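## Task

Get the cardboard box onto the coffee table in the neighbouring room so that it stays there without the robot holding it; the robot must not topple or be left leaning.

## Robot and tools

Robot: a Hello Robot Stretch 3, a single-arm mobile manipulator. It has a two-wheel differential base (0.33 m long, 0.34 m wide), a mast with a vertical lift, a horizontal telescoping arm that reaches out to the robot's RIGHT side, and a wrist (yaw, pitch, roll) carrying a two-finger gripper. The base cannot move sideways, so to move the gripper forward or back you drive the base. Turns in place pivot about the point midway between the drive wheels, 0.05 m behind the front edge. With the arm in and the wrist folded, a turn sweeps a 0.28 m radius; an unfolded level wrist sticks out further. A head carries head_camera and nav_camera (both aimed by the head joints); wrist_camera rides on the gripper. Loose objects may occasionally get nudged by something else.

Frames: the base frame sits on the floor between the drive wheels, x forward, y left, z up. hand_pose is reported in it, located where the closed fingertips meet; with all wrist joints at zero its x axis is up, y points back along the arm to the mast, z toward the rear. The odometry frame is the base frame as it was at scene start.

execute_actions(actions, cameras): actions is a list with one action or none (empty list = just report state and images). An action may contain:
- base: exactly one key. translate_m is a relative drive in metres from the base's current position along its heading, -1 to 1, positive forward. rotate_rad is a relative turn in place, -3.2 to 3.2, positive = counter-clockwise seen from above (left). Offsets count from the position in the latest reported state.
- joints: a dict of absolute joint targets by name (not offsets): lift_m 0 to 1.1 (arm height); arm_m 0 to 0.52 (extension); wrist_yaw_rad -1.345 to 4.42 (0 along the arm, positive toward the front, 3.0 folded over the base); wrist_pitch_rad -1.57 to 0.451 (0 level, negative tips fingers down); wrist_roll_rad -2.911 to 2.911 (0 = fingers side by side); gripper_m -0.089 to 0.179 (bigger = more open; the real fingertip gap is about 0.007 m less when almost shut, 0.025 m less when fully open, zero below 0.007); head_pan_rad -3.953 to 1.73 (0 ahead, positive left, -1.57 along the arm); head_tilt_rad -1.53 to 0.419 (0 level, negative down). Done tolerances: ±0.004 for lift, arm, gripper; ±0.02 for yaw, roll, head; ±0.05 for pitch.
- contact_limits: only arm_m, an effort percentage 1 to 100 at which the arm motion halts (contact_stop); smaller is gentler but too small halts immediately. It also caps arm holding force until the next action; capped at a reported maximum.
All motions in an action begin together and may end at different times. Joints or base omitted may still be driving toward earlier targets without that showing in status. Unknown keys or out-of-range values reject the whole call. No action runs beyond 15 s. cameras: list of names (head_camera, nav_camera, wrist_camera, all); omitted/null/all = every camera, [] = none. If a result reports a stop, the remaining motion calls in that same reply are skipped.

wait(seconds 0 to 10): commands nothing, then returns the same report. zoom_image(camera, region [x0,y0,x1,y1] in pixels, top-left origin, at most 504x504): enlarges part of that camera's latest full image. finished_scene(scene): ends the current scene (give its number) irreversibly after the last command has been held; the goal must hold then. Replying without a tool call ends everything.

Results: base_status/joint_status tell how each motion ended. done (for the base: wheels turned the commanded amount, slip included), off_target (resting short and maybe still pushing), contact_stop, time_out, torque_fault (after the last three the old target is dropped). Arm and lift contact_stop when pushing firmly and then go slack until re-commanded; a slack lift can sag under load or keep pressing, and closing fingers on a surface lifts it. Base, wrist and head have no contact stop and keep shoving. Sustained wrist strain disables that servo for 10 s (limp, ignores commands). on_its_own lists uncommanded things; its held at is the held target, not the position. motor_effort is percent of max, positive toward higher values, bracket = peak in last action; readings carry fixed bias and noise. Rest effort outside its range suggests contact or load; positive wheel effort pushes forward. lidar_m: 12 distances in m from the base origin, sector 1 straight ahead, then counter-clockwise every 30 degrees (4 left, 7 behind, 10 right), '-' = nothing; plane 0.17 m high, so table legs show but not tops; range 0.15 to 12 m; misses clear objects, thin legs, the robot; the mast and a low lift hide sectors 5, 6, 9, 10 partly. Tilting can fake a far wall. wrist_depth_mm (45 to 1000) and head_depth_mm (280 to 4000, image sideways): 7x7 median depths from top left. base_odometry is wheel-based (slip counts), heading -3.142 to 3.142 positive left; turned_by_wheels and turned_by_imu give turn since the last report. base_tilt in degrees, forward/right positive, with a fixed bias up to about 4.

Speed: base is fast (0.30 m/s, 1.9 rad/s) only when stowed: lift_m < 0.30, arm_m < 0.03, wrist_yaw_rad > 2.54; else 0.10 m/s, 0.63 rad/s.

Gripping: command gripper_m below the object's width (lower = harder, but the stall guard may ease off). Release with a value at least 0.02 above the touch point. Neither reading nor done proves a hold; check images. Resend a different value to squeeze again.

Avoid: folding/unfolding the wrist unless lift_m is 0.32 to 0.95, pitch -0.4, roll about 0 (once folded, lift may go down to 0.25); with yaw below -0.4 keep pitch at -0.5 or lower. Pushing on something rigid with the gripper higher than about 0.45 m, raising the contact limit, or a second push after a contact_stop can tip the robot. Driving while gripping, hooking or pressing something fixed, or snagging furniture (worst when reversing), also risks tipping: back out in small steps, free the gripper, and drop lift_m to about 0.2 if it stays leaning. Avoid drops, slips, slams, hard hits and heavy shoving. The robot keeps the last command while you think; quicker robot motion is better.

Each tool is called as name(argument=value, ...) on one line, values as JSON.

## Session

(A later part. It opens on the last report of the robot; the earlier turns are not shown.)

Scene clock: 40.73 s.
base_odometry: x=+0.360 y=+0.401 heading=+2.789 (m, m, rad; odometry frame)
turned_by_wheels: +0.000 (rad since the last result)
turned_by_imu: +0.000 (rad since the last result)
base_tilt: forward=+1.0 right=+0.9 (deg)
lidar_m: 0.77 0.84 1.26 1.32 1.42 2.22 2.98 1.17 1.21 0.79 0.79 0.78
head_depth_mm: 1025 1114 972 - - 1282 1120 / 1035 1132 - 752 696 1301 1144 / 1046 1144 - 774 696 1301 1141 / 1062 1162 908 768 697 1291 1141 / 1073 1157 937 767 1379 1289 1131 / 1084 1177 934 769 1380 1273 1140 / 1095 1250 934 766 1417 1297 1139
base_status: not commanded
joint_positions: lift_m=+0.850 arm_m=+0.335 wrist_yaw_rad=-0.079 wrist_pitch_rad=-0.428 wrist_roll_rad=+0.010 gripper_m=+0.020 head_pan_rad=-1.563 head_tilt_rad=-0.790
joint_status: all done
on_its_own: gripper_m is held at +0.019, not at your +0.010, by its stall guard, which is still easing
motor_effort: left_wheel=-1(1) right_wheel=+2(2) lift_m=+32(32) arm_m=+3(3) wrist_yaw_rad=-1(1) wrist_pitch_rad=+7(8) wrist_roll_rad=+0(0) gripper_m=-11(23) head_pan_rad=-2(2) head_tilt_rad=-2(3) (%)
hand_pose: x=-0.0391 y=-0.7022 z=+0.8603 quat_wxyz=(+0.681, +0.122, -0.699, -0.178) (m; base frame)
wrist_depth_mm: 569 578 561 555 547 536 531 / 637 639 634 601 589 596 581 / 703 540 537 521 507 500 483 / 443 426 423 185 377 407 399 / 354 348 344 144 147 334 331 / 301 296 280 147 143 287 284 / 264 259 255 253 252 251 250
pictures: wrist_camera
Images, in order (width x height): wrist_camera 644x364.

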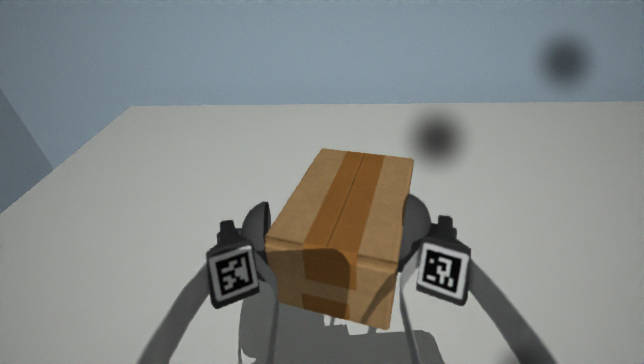

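execute_actions(actions=[{"joints":{"arm_m":0,"gripper_m":0.025}}], cameras=[])

execute_actions(actions=[{"joints":{"wrist_yaw_rad":2.9,"head_pan_rad":-0.6,"head_tilt_rad":-0.4}}], cameras=[])

execute_actions(actions=[{"base":{"rotate_rad":-3.14}}], cameras=[])

execute_actions(actions=[{"base":{"translate_m":1.0}}])

Scene clock: 46.27 s.
base_odometry: x=+0.360 y=+0.401 heading=+2.789 (m, m, rad; odometry frame)
turned_by_wheels: +0.000 (rad since the last result)
turned_by_imu: +0.001 (rad since the last result)
base_tilt: forward=+0.9 right=+0.9 (deg)
lidar_m: 0.77 0.84 1.26 1.32 1.43 2.22 2.98 1.18 1.21 0.79 0.79 0.78
head_depth_mm: 1024 1118 946 771 677 - - / 1034 1139 938 772 681 - - / 1041 1145 942 773 - - 1100 / 1058 1159 941 767 1395 1289 1118 / 1070 1160 938 769 1387 1289 1137 / 1082 1170 936 770 1363 1268 1138 / 1107 1253 934 769 1422 1290 1134
base_status: not commanded
joint_positions: lift_m=+0.850 arm_m=+0.001 wrist_yaw_rad=-0.079 wrist_pitch_rad=-0.428 wrist_roll_rad=+0.010 gripper_m=+0.026 head_pan_rad=-1.563 head_tilt_rad=-0.790
joint_status: all done
motor_effort: left_wheel=-2(2) right_wheel=+2(2) lift_m=+32(32) arm_m=-2(0) wrist_yaw_rad=-1(1) wrist_pitch_rad=+7(8) wrist_roll_rad=+0(0) gripper_m=-20(18) head_pan_rad=-2(2) head_tilt_rad=-3(3) (%)
hand_pose: x=-0.0392 y=-0.3684 z=+0.8602 quat_wxyz=(+0.681, +0.122, -0.699, -0.178) (m; base frame)
wrist_depth_mm: 815 880 818 856 844 847 840 / 811 951 722 699 685 668 649 / 781 533 537 523 523 500 501 / 427 429 423 185 378 407 401 / 360 349 363 144 145 335 332 / 301 299 283 149 144 290 285 / 812 961 866 898 891 883 268
pictures: none
No camera images: the call's "cameras" was empty. Leave "cameras" out to get every camera's image.

Scene clock: 48.73 s.
base_odometry: x=+0.360 y=+0.401 heading=+2.790 (m, m, rad; odometry frame)
turned_by_wheels: +0.000 (rad since the last result)
turned_by_imu: +0.000 (rad since the last result)
base_tilt: forward=+1.0 right=+0.9 (deg)
lidar_m: 0.77 0.84 1.26 1.32 1.42 2.22 2.98 1.18 1.21 0.79 0.79 0.78
head_depth_mm: 851 935 1030 1158 1307 746 644 / 802 877 963 1063 1203 1242 1340 / 758 822 899 994 1112 1243 1323 / 718 776 845 926 1020 1142 1275 / 686 736 796 865 956 1053 1186 / 652 700 755 815 890 983 1092 / 626 668 716 773 842 922 1015
base_status: not commanded
joint_positions: lift_m=+0.850 arm_m=+0.001 wrist_yaw_rad=+2.898 wrist_pitch_rad=-0.428 wrist_roll_rad=+0.009 gripper_m=+0.026 head_pan_rad=-0.607 head_tilt_rad=-0.409
joint_status: all done
motor_effort: left_wheel=-2(1) right_wheel=+2(2) lift_m=+32(32) arm_m=-1(2) wrist_yaw_rad=+3(3) wrist_pitch_rad=+7(7) wrist_roll_rad=+0(0) gripper_m=-19(17) head_pan_rad=+3(34) head_tilt_rad=+2(20) (%)
hand_pose: x=+0.0326 y=+0.0705 z=+0.8602 quat_wxyz=(+0.234, +0.707, +0.064, +0.664) (m; base frame)
wrist_depth_mm: - - - - - - 797 / - - - - - - 783 / - - - - - - 799 / - - - 184 - - 802 / - - - 144 145 - 813 / - - - 148 144 - 839 / - - 954 962 942 926 829
pictures: none
No camera images: the call's "cameras" was empty. Leave "cameras" out to get every camera's image.

Scene clock: 54.63 s.
base_odometry: x=+0.360 y=+0.401 heading=-0.350 (m, m, rad; odometry frame)
turned_by_wheels: -3.140 (rad since the last result)
turned_by_imu: -3.166 (rad since the last result)
base_tilt: forward=+0.9 right=+0.8 (deg)
lidar_m: 2.98 1.17 1.21 0.79 0.79 0.78 0.77 0.84 1.26 1.32 1.42 2.21
head_depth_mm: 1620 1687 1753 1814 1920 1681 1361 / 1829 1945 2029 2186 2170 1674 1366 / 2093 2248 2397 2584 2162 1656 1363 / 2397 2622 2822 2852 2162 1662 1362 / 2719 3000 3261 3055 2180 1666 1361 / 2697 2861 3033 3082 2167 1667 1369 / 2532 2686 2925 3057 2136 1671 1354
base_status: done
joint_positions: lift_m=+0.850 arm_m=+0.001 wrist_yaw_rad=+2.898 wrist_pitch_rad=-0.428 wrist_roll_rad=+0.010 gripper_m=+0.026 head_pan_rad=-0.607 head_tilt_rad=-0.408
joint_status: not commanded
motor_effort: left_wheel=+3(7) right_wheel=-2(3) lift_m=+32(32) arm_m=-1(2) wrist_yaw_rad=+2(2) wrist_pitch_rad=+8(7) wrist_roll_rad=+0(0) gripper_m=-18(18) head_pan_rad=+3(3) head_tilt_rad=+3(4) (%)
hand_pose: x=+0.0326 y=+0.0705 z=+0.8602 quat_wxyz=(+0.234, +0.707, +0.064, +0.664) (m; base frame)
wrist_depth_mm: - - - - - - - / 914 - 724 725 703 677 646 / 557 - 517 517 540 557 - / 885 - - 185 - - - / - - - 144 144 - - / 933 - - 149 144 - - / 910 - 947 931 942 913 909
pictures: none
No camera images: the call's "cameras" was empty. Leave "cameras" out to get every camera's image.

Scene clock: 66.00 s.
base_odometry: x=+1.299 y=+0.057 heading=-0.350 (m, m, rad; odometry frame)
turned_by_wheels: +0.000 (rad since the last result)
turned_by_imu: +0.002 (rad since the last result)
base_tilt: forward=+0.9 right=+0.9 (deg)
lidar_m: 1.99 1.37 1.09 0.63 1.16 1.42 1.76 1.84 1.46 1.44 1.60 2.02
head_depth_mm: 1710 1811 1888 1972 2049 1672 1378 / 1942 2027 2175 2299 2155 1675 1352 / 2041 2228 2396 2594 2160 1677 1362 / 1958 2086 2269 2497 2148 1666 1355 / 1821 1979 2122 2353 2146 1672 1362 / 1737 1882 2019 2220 2139 1677 1358 / 1681 1799 1966 2087 2150 1659 1355
base_status: done
joint_positions: lift_m=+0.850 arm_m=+0.001 wrist_yaw_rad=+2.898 wrist_pitch_rad=-0.428 wrist_roll_rad=+0.010 gripper_m=+0.026 head_pan_rad=-0.607 head_tilt_rad=-0.408
joint_status: not commanded
motor_effort: left_wheel=+3(8) right_wheel=-2(3) lift_m=+32(32) arm_m=+0(1) wrist_yaw_rad=+2(2) wrist_pitch_rad=+8(8) wrist_roll_rad=+0(0) gripper_m=-19(18) head_pan_rad=+3(3) head_tilt_rad=+4(3) (%)
hand_pose: x=+0.0325 y=+0.0705 z=+0.8602 quat_wxyz=(+0.234, +0.707, +0.064, +0.664) (m; base frame)
wrist_depth_mm: - 976 965 - - - - / 764 - 707 - - - - / 550 - 533 549 - - - / 438 - 433 185 - - - / - - - 144 145 - - / - - - 148 144 - - / - - 951 928 955 923 933
pictures: head_camera (sideways: a quarter turn clockwise sets it upright), nav_camera (sideways: a quarter turn counterclockwise sets it upright), wrist_camera
Images, in order (width x height): head_camera 896x504, nav_camera 672x504, wrist_camera 644x364.

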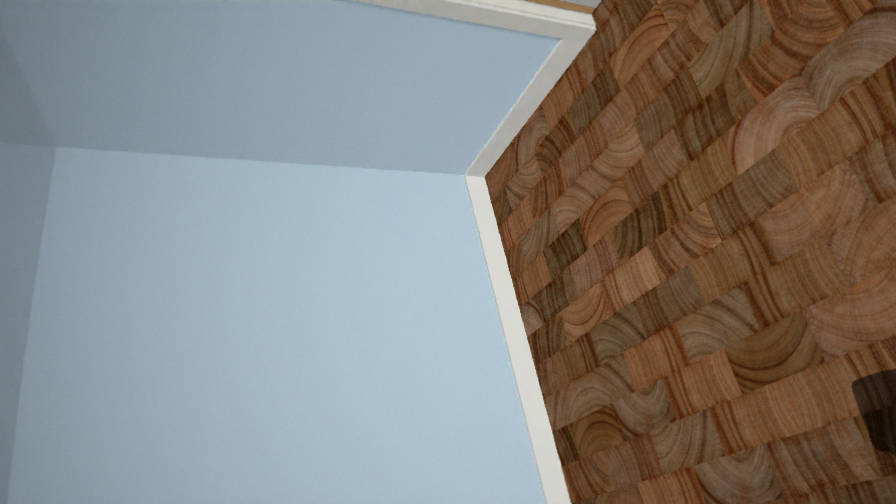

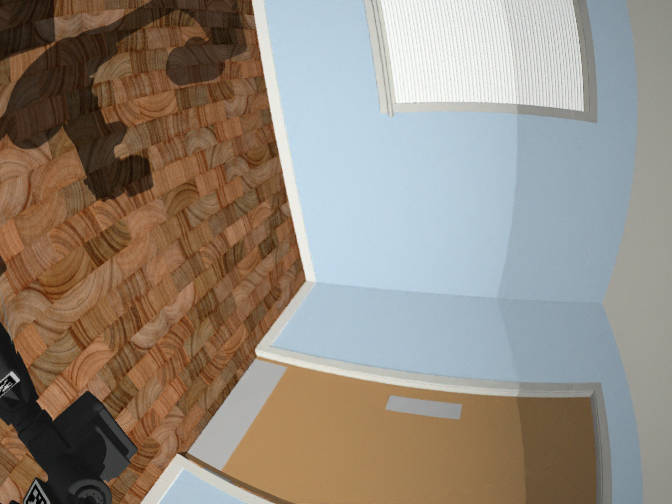

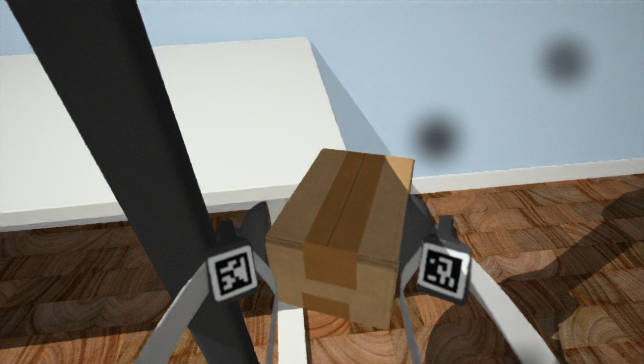

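execute_actions(actions=[{"base":{"rotate_rad":-1.57},"joints":{"head_pan_rad":0,"head_tilt_rad":-0.7,"lift_m":0.6}}], cameras=["head_camera","nav_camera"])

Scene clock: 70.07 s.
base_odometry: x=+1.299 y=+0.057 heading=-1.920 (m, m, rad; odometry frame)
turned_by_wheels: -1.570 (rad since the last result)
turned_by_imu: -1.583 (rad since the last result)
base_tilt: forward=+1.0 right=+0.9 (deg)
lidar_m: 1.44 1.60 2.01 1.99 1.37 1.09 0.63 1.16 1.42 1.76 1.84 1.46
head_depth_mm: 1200 1360 1545 1807 1599 1351 1183 / 1212 1380 1557 1791 1583 1347 1173 / 1225 1379 1583 1818 1598 1354 1177 / 1243 1392 1609 1812 1600 1353 1170 / 1274 1477 1688 1874 1599 1345 1180 / 1315 1483 1696 1899 1610 1354 1173 / 1320 1503 1732 1911 1584 1345 1171
base_status: done
joint_positions: lift_m=+0.600 arm_m=+0.001 wrist_yaw_rad=+2.898 wrist_pitch_rad=-0.429 wrist_roll_rad=+0.010 gripper_m=+0.026 head_pan_rad=-0.007 head_tilt_rad=-0.691
joint_status: all done
motor_effort: left_wheel=+3(7) right_wheel=-2(5) lift_m=+26(27) arm_m=+0(1) wrist_yaw_rad=+2(2) wrist_pitch_rad=+7(7) wrist_roll_rad=+0(0) gripper_m=-19(19) head_pan_rad=+3(29) head_tilt_rad=-2(17) (%)
hand_pose: x=+0.0325 y=+0.0705 z=+0.6104 quat_wxyz=(+0.234, +0.707, +0.065, +0.664) (m; base frame)
wrist_depth_mm: - - - - - - - / - - - - - - - / - - - - - - - / - - - 184 - - - / - - - 144 145 919 907 / 850 839 - 149 144 800 781 / 721 713 730 735 715 709 685
pictures: head_camera (sideways: a quarter turn clockwise sets it upright), nav_camera (sideways: a quarter turn counterclockwise sets it upright)
Images, in order (width x height): head_camera 896x504, nav_camera 672x504.

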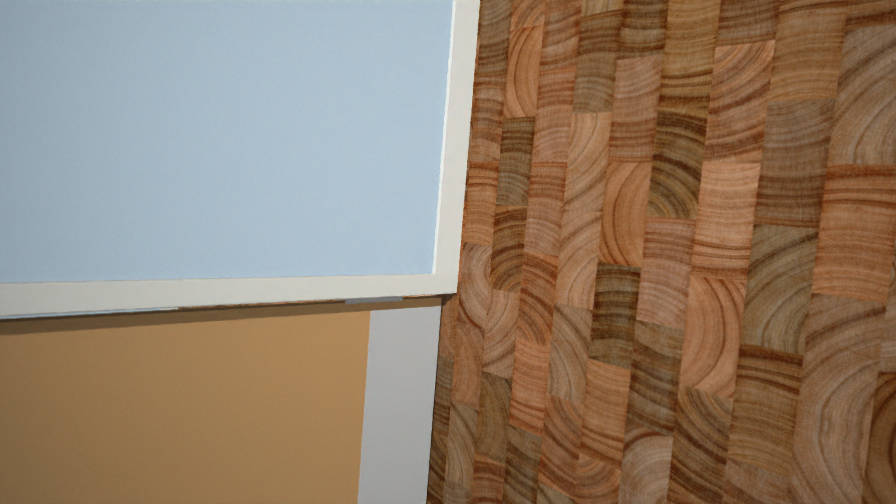

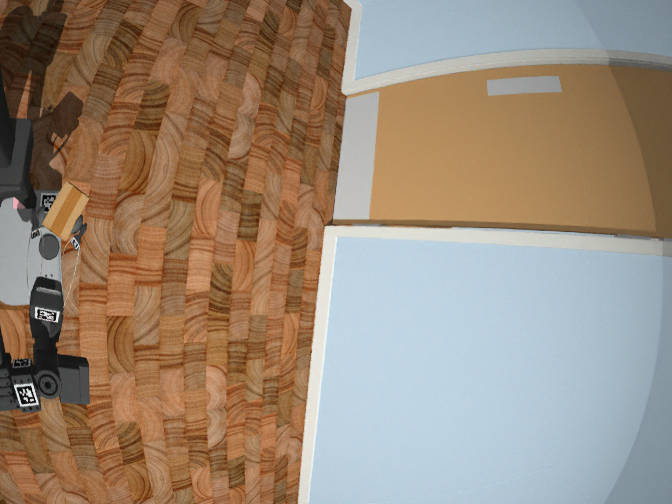

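execute_actions(actions=[{"base":{"rotate_rad":1.57}}], cameras=[])

execute_actions(actions=[{"base":{"translate_m":0.58}}], cameras=[])

execute_actions(actions=[{"base":{"rotate_rad":-1.56}}], cameras=[])

execute_actions(actions=[{"base":{"translate_m":1.0},"joints":{"head_tilt_rad":-1.0}}], cameras=["head_camera","nav_camera"])

Scene clock: 74.37 s.
base_odometry: x=+1.299 y=+0.057 heading=-0.350 (m, m, rad; odometry frame)
turned_by_wheels: +1.570 (rad since the last result)
turned_by_imu: +1.584 (rad since the last result)
base_tilt: forward=+0.9 right=+0.9 (deg)
lidar_m: 1.99 1.37 1.09 0.63 1.17 1.42 1.76 1.84 1.45 1.44 1.60 2.02
head_depth_mm: 1686 1894 2177 1941 1622 1358 1172 / 1701 1920 2212 1968 1608 1367 1176 / 1723 1943 2234 1964 1597 1360 1180 / 1715 1970 2240 1949 1611 1354 1179 / 1741 1978 2229 1958 1593 1353 1177 / 1771 2005 2276 1959 1599 1356 1171 / 1806 2044 2332 1942 1590 1351 1171
base_status: done
joint_positions: lift_m=+0.600 arm_m=+0.001 wrist_yaw_rad=+2.898 wrist_pitch_rad=-0.429 wrist_roll_rad=+0.010 gripper_m=+0.026 head_pan_rad=-0.007 head_tilt_rad=-0.691
joint_status: not commanded
motor_effort: left_wheel=-3(7) right_wheel=+2(5) lift_m=+26(26) arm_m=-1(1) wrist_yaw_rad=+2(2) wrist_pitch_rad=+7(8) wrist_roll_rad=+0(0) gripper_m=-19(18) head_pan_rad=+3(3) head_tilt_rad=-2(3) (%)
hand_pose: x=+0.0325 y=+0.0705 z=+0.6104 quat_wxyz=(+0.234, +0.707, +0.065, +0.664) (m; base frame)
wrist_depth_mm: - 932 944 - - - - / - - - - - - - / - - - - - - - / - - - 183 - - - / - - 970 144 145 933 926 / 825 842 - 148 144 796 794 / 714 703 713 691 699 706 683
pictures: none
No camera images: the call's "cameras" was empty. Leave "cameras" out to get every camera's image.

Scene clock: 81.40 s.
base_odometry: x=+1.844 y=-0.142 heading=-0.350 (m, m, rad; odometry frame)
turned_by_wheels: +0.000 (rad since the last result)
turned_by_imu: +0.001 (rad since the last result)
base_tilt: forward=+0.9 right=+1.0 (deg)
lidar_m: 1.42 1.28 1.02 1.01 0.84 1.64 2.34 1.92 1.53 1.55 1.62 1.44
head_depth_mm: 1176 1332 1520 1776 1615 1357 1176 / 1195 1333 1539 1791 1604 1356 1179 / 1206 1350 1571 1806 1615 1341 1167 / 1218 1360 1578 1839 1611 1342 1176 / 1231 1378 1612 1837 1589 1356 1174 / 1245 1397 1644 1845 1584 1354 1170 / 1263 1423 1670 1864 1578 1347 1172
base_status: done
joint_positions: lift_m=+0.600 arm_m=+0.001 wrist_yaw_rad=+2.898 wrist_pitch_rad=-0.429 wrist_roll_rad=+0.010 gripper_m=+0.026 head_pan_rad=-0.007 head_tilt_rad=-0.691
joint_status: not commanded
motor_effort: left_wheel=-2(4) right_wheel=+2(5) lift_m=+26(25) arm_m=-1(1) wrist_yaw_rad=+2(2) wrist_pitch_rad=+8(8) wrist_roll_rad=+0(0) gripper_m=-19(18) head_pan_rad=+3(3) head_tilt_rad=-3(3) (%)
hand_pose: x=+0.0325 y=+0.0705 z=+0.6104 quat_wxyz=(+0.234, +0.707, +0.065, +0.664) (m; base frame)
wrist_depth_mm: - 878 902 937 975 - - / 952 - - - - - - / - - - - - - - / - - - 185 - - - / 819 939 - 145 144 920 910 / 844 821 - 149 143 812 807 / 715 714 719 708 692 681 700
pictures: none
No camera images: the call's "cameras" was empty. Leave "cameras" out to get every camera's image.

Scene clock: 84.87 s.
base_odometry: x=+1.844 y=-0.142 heading=-1.910 (m, m, rad; odometry frame)
turned_by_wheels: -1.560 (rad since the last result)
turned_by_imu: -1.573 (rad since the last result)
base_tilt: forward=+1.0 right=+1.0 (deg)
lidar_m: 1.55 1.62 1.43 1.42 1.27 1.02 1.01 0.84 1.66 2.34 1.92 1.53
head_depth_mm: 1303 1436 1604 1846 1599 1353 1174 / 1317 1474 1694 1863 1605 1355 1167 / 1331 1500 1720 1894 1600 1350 1171 / 1336 1511 1749 1935 1583 1346 1179 / 1370 1543 1768 1931 1594 1358 1177 / 1379 1544 1779 1943 1597 1349 1172 / 1363 1538 1770 1930 1599 1361 1174
base_status: done
joint_positions: lift_m=+0.600 arm_m=+0.001 wrist_yaw_rad=+2.898 wrist_pitch_rad=-0.429 wrist_roll_rad=+0.010 gripper_m=+0.026 head_pan_rad=-0.007 head_tilt_rad=-0.691
joint_status: not commanded
motor_effort: left_wheel=+3(7) right_wheel=-2(4) lift_m=+26(26) arm_m=-2(1) wrist_yaw_rad=+2(2) wrist_pitch_rad=+8(8) wrist_roll_rad=+0(0) gripper_m=-19(19) head_pan_rad=+3(3) head_tilt_rad=-2(2) (%)
hand_pose: x=+0.0325 y=+0.0705 z=+0.6104 quat_wxyz=(+0.234, +0.707, +0.065, +0.664) (m; base frame)
wrist_depth_mm: - - - - - - - / - - - - - - - / - - - - - - - / - - - 184 - - - / - - - 144 145 941 899 / 815 833 - 149 145 812 807 / 737 728 711 712 709 691 691
pictures: none
No camera images: the call's "cameras" was empty. Leave "cameras" out to get every camera's image.

Scene clock: 96.10 s.
base_odometry: x=+1.511 y=-1.085 heading=-1.910 (m, m, rad; odometry frame)
turned_by_wheels: +0.000 (rad since the last result)
turned_by_imu: +0.002 (rad since the last result)
base_tilt: forward=+0.9 right=+0.9 (deg)
lidar_m: 0.56 0.61 0.86 1.29 1.39 2.02 2.00 1.73 2.49 1.37 0.67 0.57
head_depth_mm: 497 587 724 942 1294 1208 1138 / 502 598 737 965 1299 1212 1104 / 509 605 752 991 1301 1214 1128 / 515 613 765 1015 1306 1213 1131 / 521 627 776 1036 1311 1213 568 / 529 635 797 1071 1338 1211 1067 / 537 646 812 1083 1318 1207 1103
base_status: done
joint_positions: lift_m=+0.600 arm_m=+0.001 wrist_yaw_rad=+2.898 wrist_pitch_rad=-0.429 wrist_roll_rad=+0.010 gripper_m=+0.026 head_pan_rad=-0.007 head_tilt_rad=-0.988
joint_status: all done
motor_effort: left_wheel=+3(8) right_wheel=-2(3) lift_m=+25(25) arm_m=-1(1) wrist_yaw_rad=+2(2) wrist_pitch_rad=+8(8) wrist_roll_rad=+0(0) gripper_m=-18(18) head_pan_rad=+3(3) head_tilt_rad=-4(18) (%)
hand_pose: x=+0.0325 y=+0.0705 z=+0.6104 quat_wxyz=(+0.234, +0.707, +0.065, +0.664) (m; base frame)
wrist_depth_mm: - - - - - 756 518 / - - - - - 763 558 / - - - - - 792 584 / - - - 184 - 793 597 / - - - 144 144 802 610 / 834 813 - 148 144 802 620 / 731 708 727 705 694 686 640
pictures: head_camera (sideways: a quarter turn clockwise sets it upright), nav_camera (sideways: a quarter turn counterclockwise sets it upright)
Images, in order (width x height): head_camera 896x504, nav_camera 672x504.

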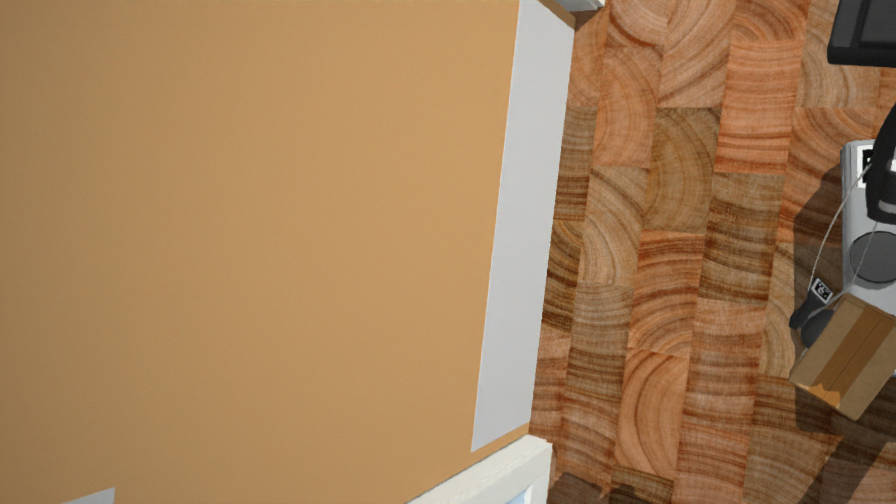

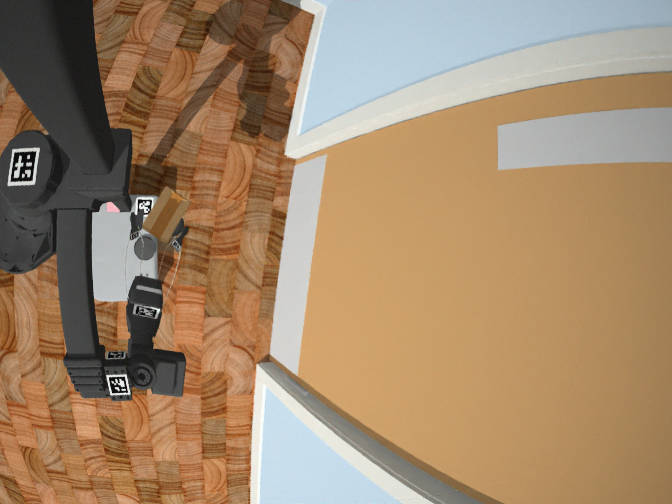

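execute_actions(actions=[{"base":{"translate_m":0.45},"joints":{"wrist_yaw_rad":3.2}}], cameras=["head_camera","nav_camera"])

execute_actions(actions=[{"base":{"translate_m":0.2}}], cameras=["head_camera","nav_camera"])

Scene clock: 103.03 s.
base_odometry: x=+1.361 y=-1.509 heading=-1.910 (m, m, rad; odometry frame)
turned_by_wheels: +0.000 (rad since the last result)
turned_by_imu: +0.001 (rad since the last result)
base_tilt: forward=+1.0 right=+0.9 (deg)
lidar_m: - 0.15 0.19 0.60 1.34 2.03 2.15 2.16 2.55 0.31 0.15 -
head_depth_mm: - - - - - 372 703 / - - - - - 376 1069 / - - - - - 386 1053 / - - - - - 407 1106 / - - - - - 438 1111 / - - - - - 475 1107 / - - - - 305 517 1104
base_status: done
joint_positions: lift_m=+0.600 arm_m=+0.001 wrist_yaw_rad=+3.186 wrist_pitch_rad=-0.430 wrist_roll_rad=+0.010 gripper_m=+0.026 head_pan_rad=-0.007 head_tilt_rad=-0.988
joint_status: all done
on_its_own: wrist_yaw_rad is at rest, and its effort (+17) is outside its rest range (-12 to +12)
motor_effort: left_wheel=+3(7) right_wheel=-2(3) lift_m=+26(26) arm_m=-1(1) wrist_yaw_rad=+17(17) wrist_pitch_rad=+8(8) wrist_roll_rad=+0(0) gripper_m=-19(19) head_pan_rad=+3(3) head_tilt_rad=-3(3) (%)
hand_pose: x=-0.0311 y=+0.0767 z=+0.6101 quat_wxyz=(+0.137, +0.690, +0.166, +0.691) (m; base frame)
wrist_depth_mm: - - - - - 363 224 / - - - - - 383 219 / - - - - - 370 215 / - - - 177 193 358 210 / - - - 144 144 343 205 / 864 817 785 148 331 292 201 / 724 729 695 697 680 356 195
pictures: head_camera (sideways: a quarter turn clockwise sets it upright), nav_camera (sideways: a quarter turn counterclockwise sets it upright)
Images, in order (width x height): head_camera 896x504, nav_camera 672x504.

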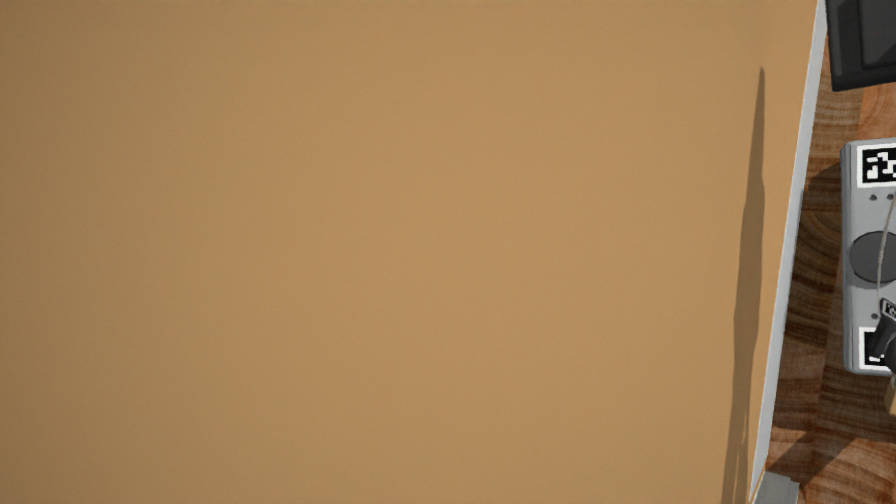

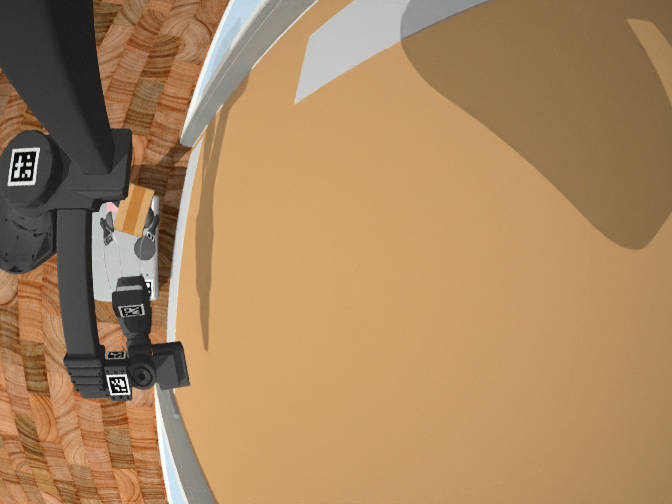

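Scene clock: 106.00 s.
base_odometry: x=+1.295 y=-1.698 heading=-1.910 (m, m, rad; odometry frame)
turned_by_wheels: +0.000 (rad since the last result)
turned_by_imu: -0.055 (rad since the last result)
base_tilt: forward=+0.9 right=+0.8 (deg)
lidar_m: 0.16 0.22 1.24 0.38 1.29 1.86 2.63 2.34 0.52 0.21 0.16 0.15
head_depth_mm: - - - - - 348 509 / - - - - 303 419 897 / - - - - 328 529 1109 / - - - - 372 716 1131 / - - - 312 456 1090 1120 / - - - 335 588 1194 1104 / - - 299 397 825 1215 1103
base_status: done
joint_positions: lift_m=+0.600 arm_m=+0.001 wrist_yaw_rad=+3.186 wrist_pitch_rad=-0.431 wrist_roll_rad=+0.010 gripper_m=+0.026 head_pan_rad=-0.006 head_tilt_rad=-0.990
joint_status: not commanded
on_its_own: wrist_yaw_rad is at rest, and its effort (+17) is outside its rest range (-12 to +12)
motor_effort: left_wheel=+1(18) right_wheel=-1(32) lift_m=+28(29) arm_m=+2(1) wrist_yaw_rad=+17(32) wrist_pitch_rad=+9(8) wrist_roll_rad=+0(0) gripper_m=-20(19) head_pan_rad=+3(3) head_tilt_rad=-3(4) (%)
hand_pose: x=-0.0311 y=+0.0768 z=+0.6097 quat_wxyz=(+0.137, +0.690, +0.166, +0.691) (m; base frame)
wrist_depth_mm: - - - 379 - - - / - - - 421 - - - / - - - 462 - - - / - - - 175 192 - - / - - - 144 144 940 909 / 829 838 784 150 163 791 435 / 743 711 720 693 678 694 374
pictures: head_camera (sideways: a quarter turn clockwise sets it upright), nav_camera (sideways: a quarter turn counterclockwise sets it upright)
Images, in order (width x height): head_camera 896x504, nav_camera 672x504.

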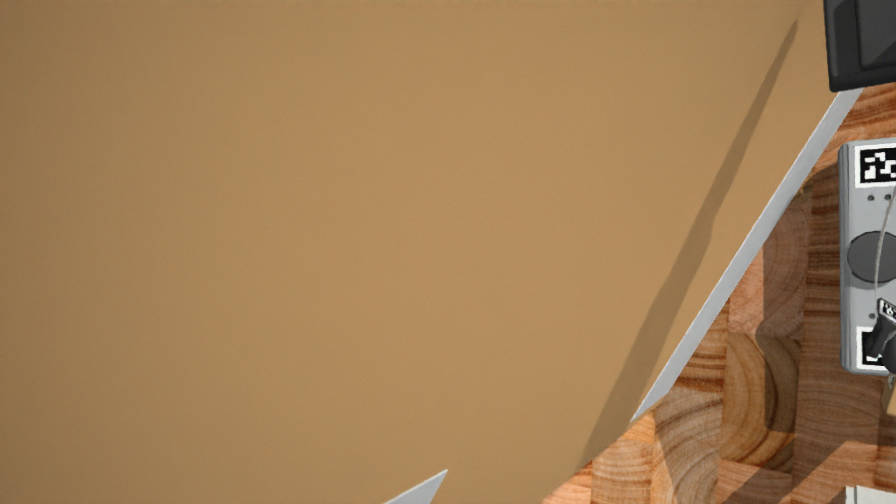

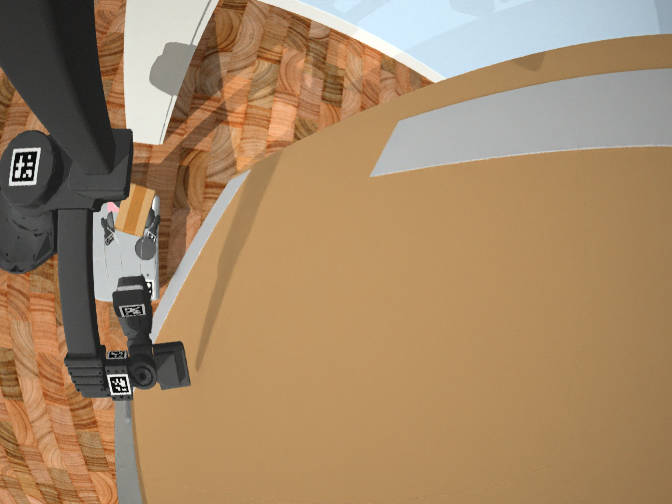

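execute_actions(actions=[{"base":{"rotate_rad":0.1},"joints":{"wrist_yaw_rad":3.1}}], cameras=[])

execute_actions(actions=[{"base":{"translate_m":0.25}}], cameras=["nav_camera"])

execute_actions(actions=[{"base":{"translate_m":0.3},"joints":{"head_tilt_rad":-0.6}}], cameras=["nav_camera","head_camera"])

Scene clock: 108.77 s.
base_odometry: x=+1.295 y=-1.698 heading=-1.810 (m, m, rad; odometry frame)
turned_by_wheels: +0.100 (rad since the last result)
turned_by_imu: +0.088 (rad since the last result)
base_tilt: forward=+0.9 right=+1.0 (deg)
lidar_m: 0.17 0.25 1.22 0.38 1.34 2.09 2.35 2.88 0.44 0.20 0.16 0.16
head_depth_mm: - - - - - 351 491 / - - - - 309 432 861 / - - - - 345 564 1090 / - - - 308 420 806 1126 / - - - 340 543 1164 1115 / - - 301 408 764 1212 1100 / - - 331 522 1317 1209 1107
base_status: done
joint_positions: lift_m=+0.600 arm_m=+0.001 wrist_yaw_rad=+3.102 wrist_pitch_rad=-0.433 wrist_roll_rad=+0.010 gripper_m=+0.026 head_pan_rad=-0.006 head_tilt_rad=-0.990
joint_status: all done
motor_effort: left_wheel=-1(6) right_wheel=+4(16) lift_m=+29(29) arm_m=+2(1) wrist_yaw_rad=-3(17) wrist_pitch_rad=+9(9) wrist_roll_rad=+0(0) gripper_m=-18(21) head_pan_rad=+3(3) head_tilt_rad=-3(3) (%)
hand_pose: x=-0.0125 y=+0.0766 z=+0.6094 quat_wxyz=(+0.166, +0.696, +0.138, +0.684) (m; base frame)
wrist_depth_mm: - - - 390 - - - / - - - 424 - - - / - - - 470 - - - / - - - 177 - - - / - - 955 145 145 907 930 / 842 802 - 149 143 781 426 / 737 721 714 700 705 690 374
pictures: none
No camera images: the call's "cameras" was empty. Leave "cameras" out to get every camera's image.

Scene clock: 112.33 s.
base_odometry: x=+1.235 y=-1.940 heading=-1.810 (m, m, rad; odometry frame)
turned_by_wheels: +0.000 (rad since the last result)
turned_by_imu: -0.001 (rad since the last result)
base_tilt: forward=+0.9 right=+0.9 (deg)
lidar_m: 0.28 1.45 1.18 0.59 0.48 2.01 2.59 3.15 0.28 0.20 0.20 0.20
head_depth_mm: - - - 310 367 451 539 / - 288 313 372 462 604 873 / 292 320 379 473 621 905 1119 / 350 399 500 670 1013 1191 1125 / 1871 1981 1706 1491 1343 1210 1127 / 1907 1981 1705 1512 1341 1215 1107 / 1960 1960 1708 1498 1333 1218 1103
base_status: done
joint_positions: lift_m=+0.600 arm_m=+0.001 wrist_yaw_rad=+3.100 wrist_pitch_rad=-0.433 wrist_roll_rad=+0.010 gripper_m=+0.026 head_pan_rad=-0.006 head_tilt_rad=-0.990
joint_status: not commanded
motor_effort: left_wheel=-1(4) right_wheel=+3(20) lift_m=+29(29) arm_m=+2(1) wrist_yaw_rad=+0(8) wrist_pitch_rad=+9(9) wrist_roll_rad=+0(0) gripper_m=-18(19) head_pan_rad=+3(4) head_tilt_rad=-3(3) (%)
hand_pose: x=-0.0120 y=+0.0766 z=+0.6094 quat_wxyz=(+0.167, +0.697, +0.137, +0.684) (m; base frame)
wrist_depth_mm: - 372 - - - - - / - 415 - - - - - / - 477 - - - - - / - - 510 177 - - - / - 965 573 144 145 948 891 / 821 834 - 148 144 808 781 / 737 718 702 703 697 687 684
pictures: nav_camera (sideways: a quarter turn counterclockwise sets it upright)
Images, in order (width x height): nav_camera 672x504.

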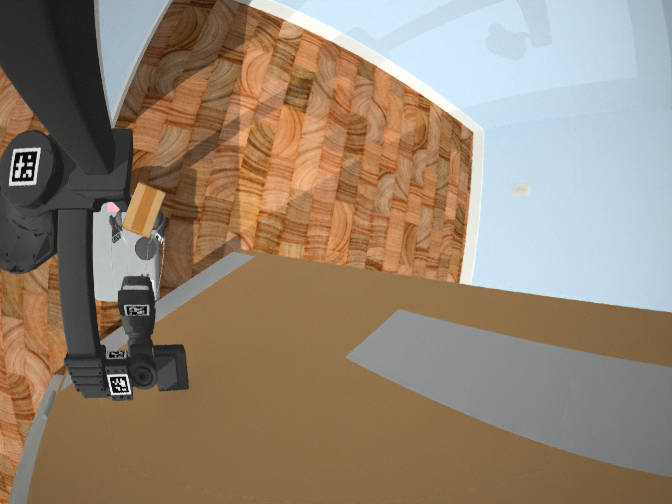

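Scene clock: 116.27 s.
base_odometry: x=+1.164 y=-2.232 heading=-1.810 (m, m, rad; odometry frame)
turned_by_wheels: +0.000 (rad since the last result)
turned_by_imu: +0.001 (rad since the last result)
base_tilt: forward=+0.8 right=+0.9 (deg)
lidar_m: 1.58 1.40 1.13 1.13 0.66 0.60 2.88 0.47 0.25 0.20 0.20 1.59
head_depth_mm: 1301 1441 1614 1832 1730 1431 1227 / 1317 1451 1634 1869 1722 1435 1223 / 1321 1493 1675 1922 1722 1423 1214 / 1358 1508 1691 1956 1713 1429 1218 / 1380 1534 1737 1957 1720 1417 1215 / 1410 1567 1776 2001 1717 1421 1213 / 1421 1603 1797 2042 1729 1417 1215
base_status: done
joint_positions: lift_m=+0.600 arm_m=+0.001 wrist_yaw_rad=+3.101 wrist_pitch_rad=-0.433 wrist_roll_rad=+0.010 gripper_m=+0.026 head_pan_rad=-0.006 head_tilt_rad=-0.606
joint_status: all done
motor_effort: left_wheel=+0(4) right_wheel=+2(9) lift_m=+29(29) arm_m=+1(1) wrist_yaw_rad=-1(1) wrist_pitch_rad=+9(9) wrist_roll_rad=+0(0) gripper_m=-19(19) head_pan_rad=+2(3) head_tilt_rad=+3(19) (%)
hand_pose: x=-0.0122 y=+0.0766 z=+0.6094 quat_wxyz=(+0.167, +0.696, +0.137, +0.684) (m; base frame)
wrist_depth_mm: 520 696 - - - - 934 / 525 710 - - - - - / 514 723 - - - - - / 522 744 - 178 - - - / 595 740 937 145 145 929 944 / 801 743 - 148 144 790 801 / 722 735 700 713 694 707 716
pictures: head_camera (sideways: a quarter turn clockwise sets it upright), nav_camera (sideways: a quarter turn counterclockwise sets it upright)
Images, in order (width x height): head_camera 896x504, nav_camera 672x504.

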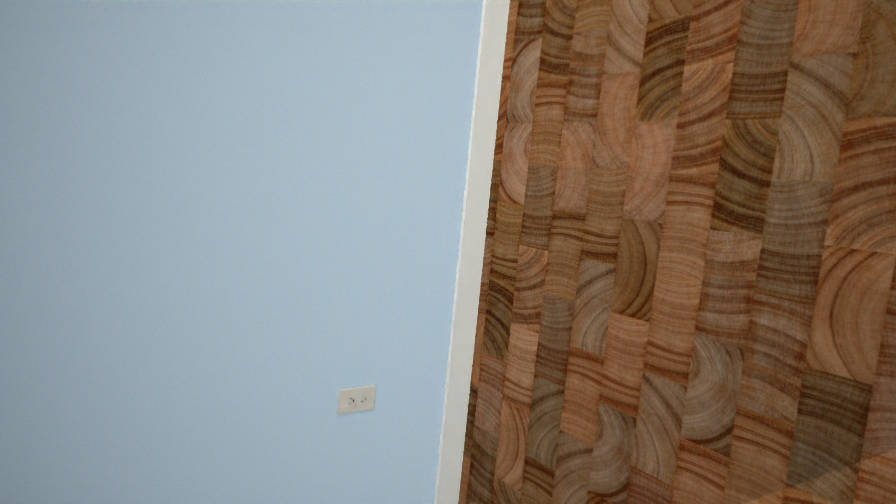

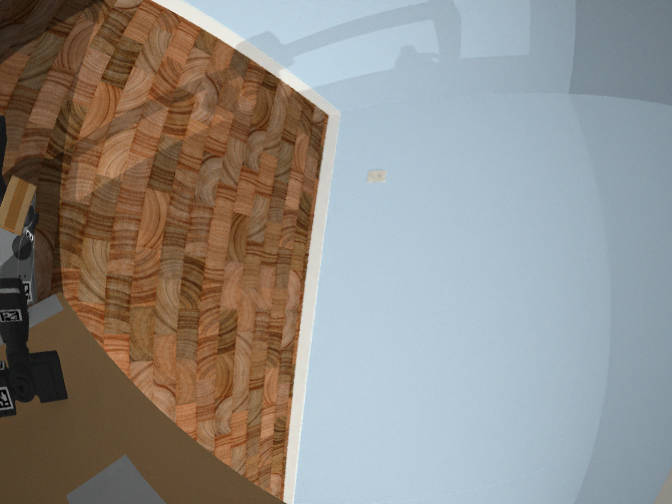

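execute_actions(actions=[{"base":{"translate_m":0.6},"joints":{"head_tilt_rad":-0.5,"head_pan_rad":-1.6}}], cameras=["nav_camera","head_camera"])

Scene clock: 124.13 s.
base_odometry: x=+1.022 y=-2.815 heading=-1.810 (m, m, rad; odometry frame)
turned_by_wheels: +0.000 (rad since the last result)
turned_by_imu: +0.001 (rad since the last result)
base_tilt: forward=+1.0 right=+0.9 (deg)
lidar_m: 0.99 1.09 1.04 1.03 1.13 1.13 1.37 1.32 1.93 2.21 1.23 1.00
head_depth_mm: 2294 2493 2769 2558 1923 1528 1291 / 2319 2524 2637 2454 1914 1544 1291 / 2291 2526 2667 2490 1918 1526 1283 / 2364 2619 2762 2481 1900 1536 1281 / 2402 2618 2807 2500 1906 1544 1281 / 2425 2635 2876 2556 1903 1545 1277 / 2060 2132 2227 2247 1893 1523 1277
base_status: done
joint_positions: lift_m=+0.600 arm_m=+0.001 wrist_yaw_rad=+3.101 wrist_pitch_rad=-0.433 wrist_roll_rad=+0.010 gripper_m=+0.026 head_pan_rad=-1.593 head_tilt_rad=-0.504
joint_status: all done
motor_effort: left_wheel=-1(9) right_wheel=+1(15) lift_m=+28(29) arm_m=+1(2) wrist_yaw_rad=-1(4) wrist_pitch_rad=+9(9) wrist_roll_rad=+0(0) gripper_m=-19(19) head_pan_rad=-2(36) head_tilt_rad=+3(12) (%)
hand_pose: x=-0.0122 y=+0.0765 z=+0.6093 quat_wxyz=(+0.167, +0.696, +0.137, +0.684) (m; base frame)
wrist_depth_mm: - - - 930 924 899 860 / - - - - - - 958 / - - - - - - - / - - - 176 - - - / - - 992 144 144 922 929 / 833 833 - 148 144 791 795 / 710 729 701 710 692 693 690
pictures: head_camera (sideways: a quarter turn clockwise sets it upright), nav_camera (sideways: a quarter turn counterclockwise sets it upright)
Images, in order (width x height): head_camera 896x504, nav_camera 672x504.

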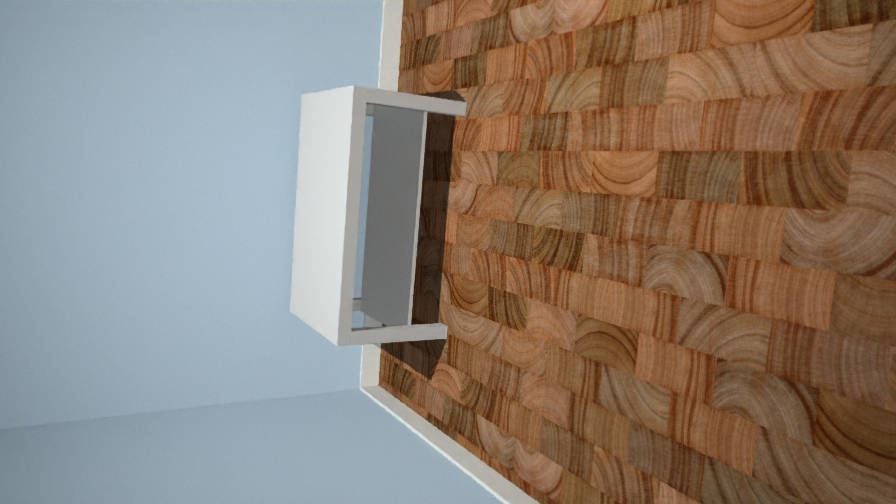

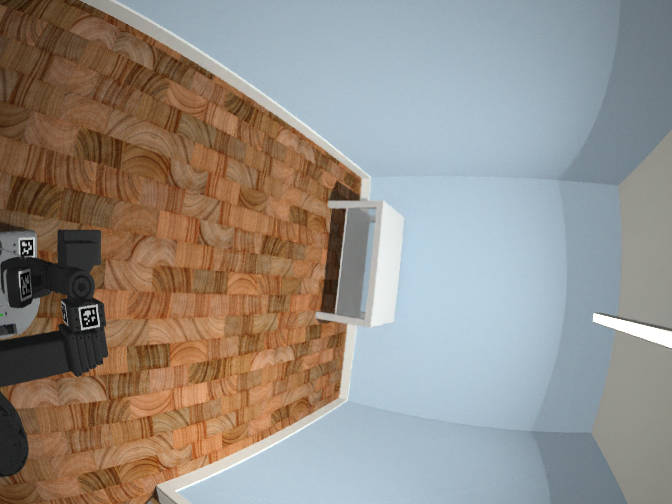

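execute_actions(actions=[{"base":{"rotate_rad":-1.65},"joints":{"head_pan_rad":0}}], cameras=[])

execute_actions(actions=[{"base":{"translate_m":1.0}}], cameras=[])

execute_actions(actions=[{"base":{"translate_m":0.45}}], cameras=[])

execute_actions(actions=[{"base":{"rotate_rad":1.57},"joints":{"head_pan_rad":-1.57,"head_tilt_rad":-0.9,"lift_m":0.7}}], cameras=["head_camera","nav_camera"])

Scene clock: 128.37 s.
base_odometry: x=+1.022 y=-2.815 heading=+2.823 (m, m, rad; odometry frame)
turned_by_wheels: -1.650 (rad since the last result)
turned_by_imu: -1.664 (rad since the last result)
base_tilt: forward=+0.9 right=+0.9 (deg)
lidar_m: 2.13 1.31 1.01 0.99 1.06 1.05 1.03 1.10 1.14 0.79 1.08 1.75
head_depth_mm: 2295 2503 2817 2578 1932 1537 1292 / 2309 2511 2769 2514 1915 1528 1281 / 2323 2574 2654 2502 1921 1541 1282 / 2358 2583 2601 2445 1910 1534 1281 / 2387 2596 2744 2483 1919 1536 1283 / 2371 2638 2873 2457 1910 1534 1273 / 2371 2497 2573 2397 1912 1544 1273
base_status: done
joint_positions: lift_m=+0.600 arm_m=+0.001 wrist_yaw_rad=+3.101 wrist_pitch_rad=-0.433 wrist_roll_rad=+0.010 gripper_m=+0.026 head_pan_rad=-0.007 head_tilt_rad=-0.504
joint_status: all done
motor_effort: left_wheel=+3(7) right_wheel=-2(5) lift_m=+29(28) arm_m=+0(1) wrist_yaw_rad=-1(1) wrist_pitch_rad=+9(9) wrist_roll_rad=+0(0) gripper_m=-18(19) head_pan_rad=+3(37) head_tilt_rad=+2(2) (%)
hand_pose: x=-0.0122 y=+0.0765 z=+0.6093 quat_wxyz=(+0.167, +0.696, +0.137, +0.684) (m; base frame)
wrist_depth_mm: 976 969 - 925 896 961 872 / - - - - - - 946 / - - - - - - - / - - - 178 - - - / - - 961 144 145 929 899 / 829 838 - 149 144 776 774 / 711 706 709 709 687 687 689
pictures: none
No camera images: the call's "cameras" was empty. Leave "cameras" out to get every camera's image.

Scene clock: 139.60 s.
base_odometry: x=+0.072 y=-2.502 heading=+2.823 (m, m, rad; odometry frame)
turned_by_wheels: +0.000 (rad since the last result)
turned_by_imu: +0.002 (rad since the last result)
base_tilt: forward=+0.9 right=+0.9 (deg)
lidar_m: 1.71 1.21 0.93 0.91 0.97 1.41 2.02 1.55 1.22 1.21 1.29 1.17
head_depth_mm: 1444 1568 1730 1921 1813 1549 1283 / 1454 1573 1734 1672 1579 1547 1278 / 1466 1596 1753 1687 1628 1539 1283 / 1463 1613 1762 1658 1629 1539 1281 / 1475 1608 1802 1653 1688 1530 1270 / 1479 1646 1787 1658 1715 1526 1284 / 1495 1652 1828 1994 1775 1529 1276
base_status: done
joint_positions: lift_m=+0.600 arm_m=+0.001 wrist_yaw_rad=+3.101 wrist_pitch_rad=-0.433 wrist_roll_rad=+0.010 gripper_m=+0.026 head_pan_rad=-0.007 head_tilt_rad=-0.504
joint_status: not commanded
motor_effort: left_wheel=+3(8) right_wheel=-2(2) lift_m=+29(29) arm_m=+1(1) wrist_yaw_rad=-1(1) wrist_pitch_rad=+9(9) wrist_roll_rad=+0(0) gripper_m=-19(19) head_pan_rad=+3(3) head_tilt_rad=+1(2) (%)
hand_pose: x=-0.0122 y=+0.0765 z=+0.6093 quat_wxyz=(+0.167, +0.696, +0.137, +0.684) (m; base frame)
wrist_depth_mm: 907 886 - 862 842 839 811 / - - - 907 940 905 909 / - - - - - - - / - - - 177 - - - / - - 958 145 145 947 909 / 859 844 - 149 145 784 782 / 737 730 727 696 707 698 699
pictures: none
No camera images: the call's "cameras" was empty. Leave "cameras" out to get every camera's image.

Scene clock: 145.33 s.
base_odometry: x=-0.355 y=-2.361 heading=+2.823 (m, m, rad; odometry frame)
turned_by_wheels: +0.000 (rad since the last result)
turned_by_imu: +0.001 (rad since the last result)
base_tilt: forward=+0.9 right=+0.9 (deg)
lidar_m: 1.28 0.83 0.89 0.88 0.94 1.36 2.48 1.69 1.26 1.24 1.32 0.76
head_depth_mm: 1054 1152 1268 1429 1253 1032 1189 / 1057 1159 1287 1429 1246 1034 1219 / 1069 1164 1293 1437 1242 1056 1227 / 1074 1168 1294 1454 1242 1058 1226 / 1083 1182 1306 1454 1238 1061 1259 / 1083 1197 1322 1468 1247 1090 1252 / 1088 1203 1336 1485 1242 1086 1223
base_status: done
joint_positions: lift_m=+0.600 arm_m=+0.001 wrist_yaw_rad=+3.101 wrist_pitch_rad=-0.433 wrist_roll_rad=+0.010 gripper_m=+0.026 head_pan_rad=-0.007 head_tilt_rad=-0.504
joint_status: not commanded
motor_effort: left_wheel=+2(8) right_wheel=-2(3) lift_m=+29(29) arm_m=+1(1) wrist_yaw_rad=-1(1) wrist_pitch_rad=+9(9) wrist_roll_rad=+0(0) gripper_m=-18(18) head_pan_rad=+3(3) head_tilt_rad=+2(1) (%)
hand_pose: x=-0.0122 y=+0.0765 z=+0.6093 quat_wxyz=(+0.167, +0.696, +0.137, +0.684) (m; base frame)
wrist_depth_mm: 842 868 - 819 815 780 779 / 938 925 - 885 905 869 872 / - - - - - - 937 / - - - 176 - - - / - - 925 144 144 912 938 / 846 818 - 148 145 796 795 / 726 708 711 707 691 700 688
pictures: none
No camera images: the call's "cameras" was empty. Leave "cameras" out to get every camera's image.

Scene clock: 148.77 s.
base_odometry: x=-0.355 y=-2.361 heading=-1.890 (m, m, rad; odometry frame)
turned_by_wheels: +1.570 (rad since the last result)
turned_by_imu: +1.584 (rad since the last result)
base_tilt: forward=+1.0 right=+0.9 (deg)
lidar_m: 0.88 0.93 1.36 2.48 1.68 1.26 1.24 1.32 0.77 1.28 0.83 0.89
head_depth_mm: 1152 1345 1226 1090 1354 - - / 1151 1350 1222 1114 1375 - 1131 / 1163 1363 1236 1113 1411 - 1147 / 1173 1359 1229 1114 1400 - - / 1186 1360 1225 1342 1400 1234 1113 / 1197 1359 1225 1376 1399 1255 1118 / 1208 1421 1258 1181 1408 1246 1118
base_status: done
joint_positions: lift_m=+0.700 arm_m=+0.001 wrist_yaw_rad=+3.101 wrist_pitch_rad=-0.433 wrist_roll_rad=+0.010 gripper_m=+0.026 head_pan_rad=-1.563 head_tilt_rad=-0.889
joint_status: all done
motor_effort: left_wheel=-2(5) right_wheel=+3(6) lift_m=+32(34) arm_m=+1(1) wrist_yaw_rad=-1(1) wrist_pitch_rad=+9(9) wrist_roll_rad=+0(0) gripper_m=-19(18) head_pan_rad=-2(36) head_tilt_rad=-4(19) (%)
hand_pose: x=-0.0122 y=+0.0765 z=+0.7091 quat_wxyz=(+0.167, +0.696, +0.137, +0.684) (m; base frame)
wrist_depth_mm: - - - - - - - / - - - - - - - / - - - - - - - / - - - 177 - - - / - - - 144 144 - - / 965 927 - 148 144 907 906 / 832 805 838 797 799 778 770
pictures: head_camera (sideways: a quarter turn clockwise sets it upright), nav_camera (sideways: a quarter turn counterclockwise sets it upright)
Images, in order (width x height): head_camera 896x504, nav_camera 672x504.

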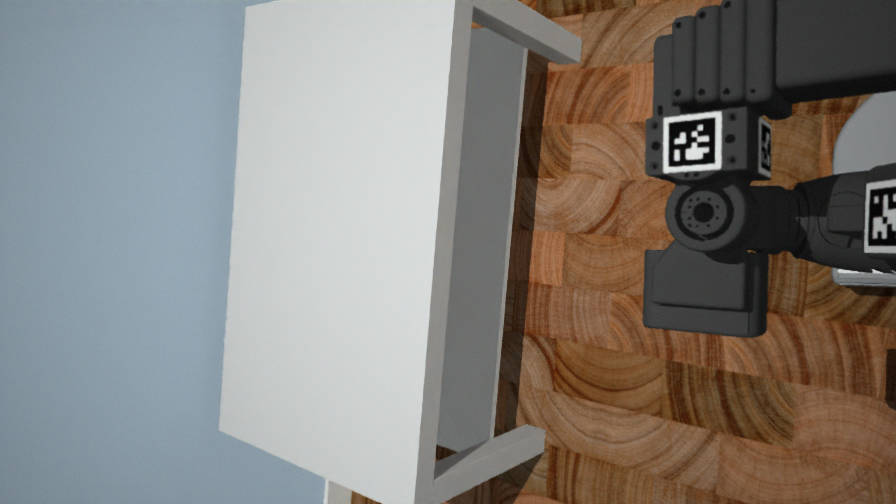

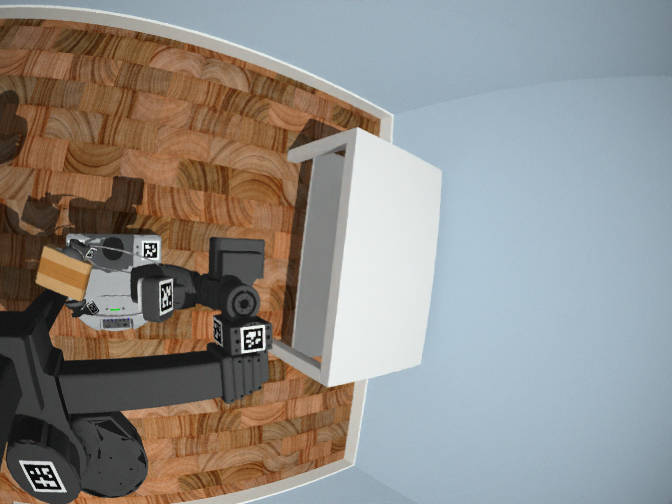

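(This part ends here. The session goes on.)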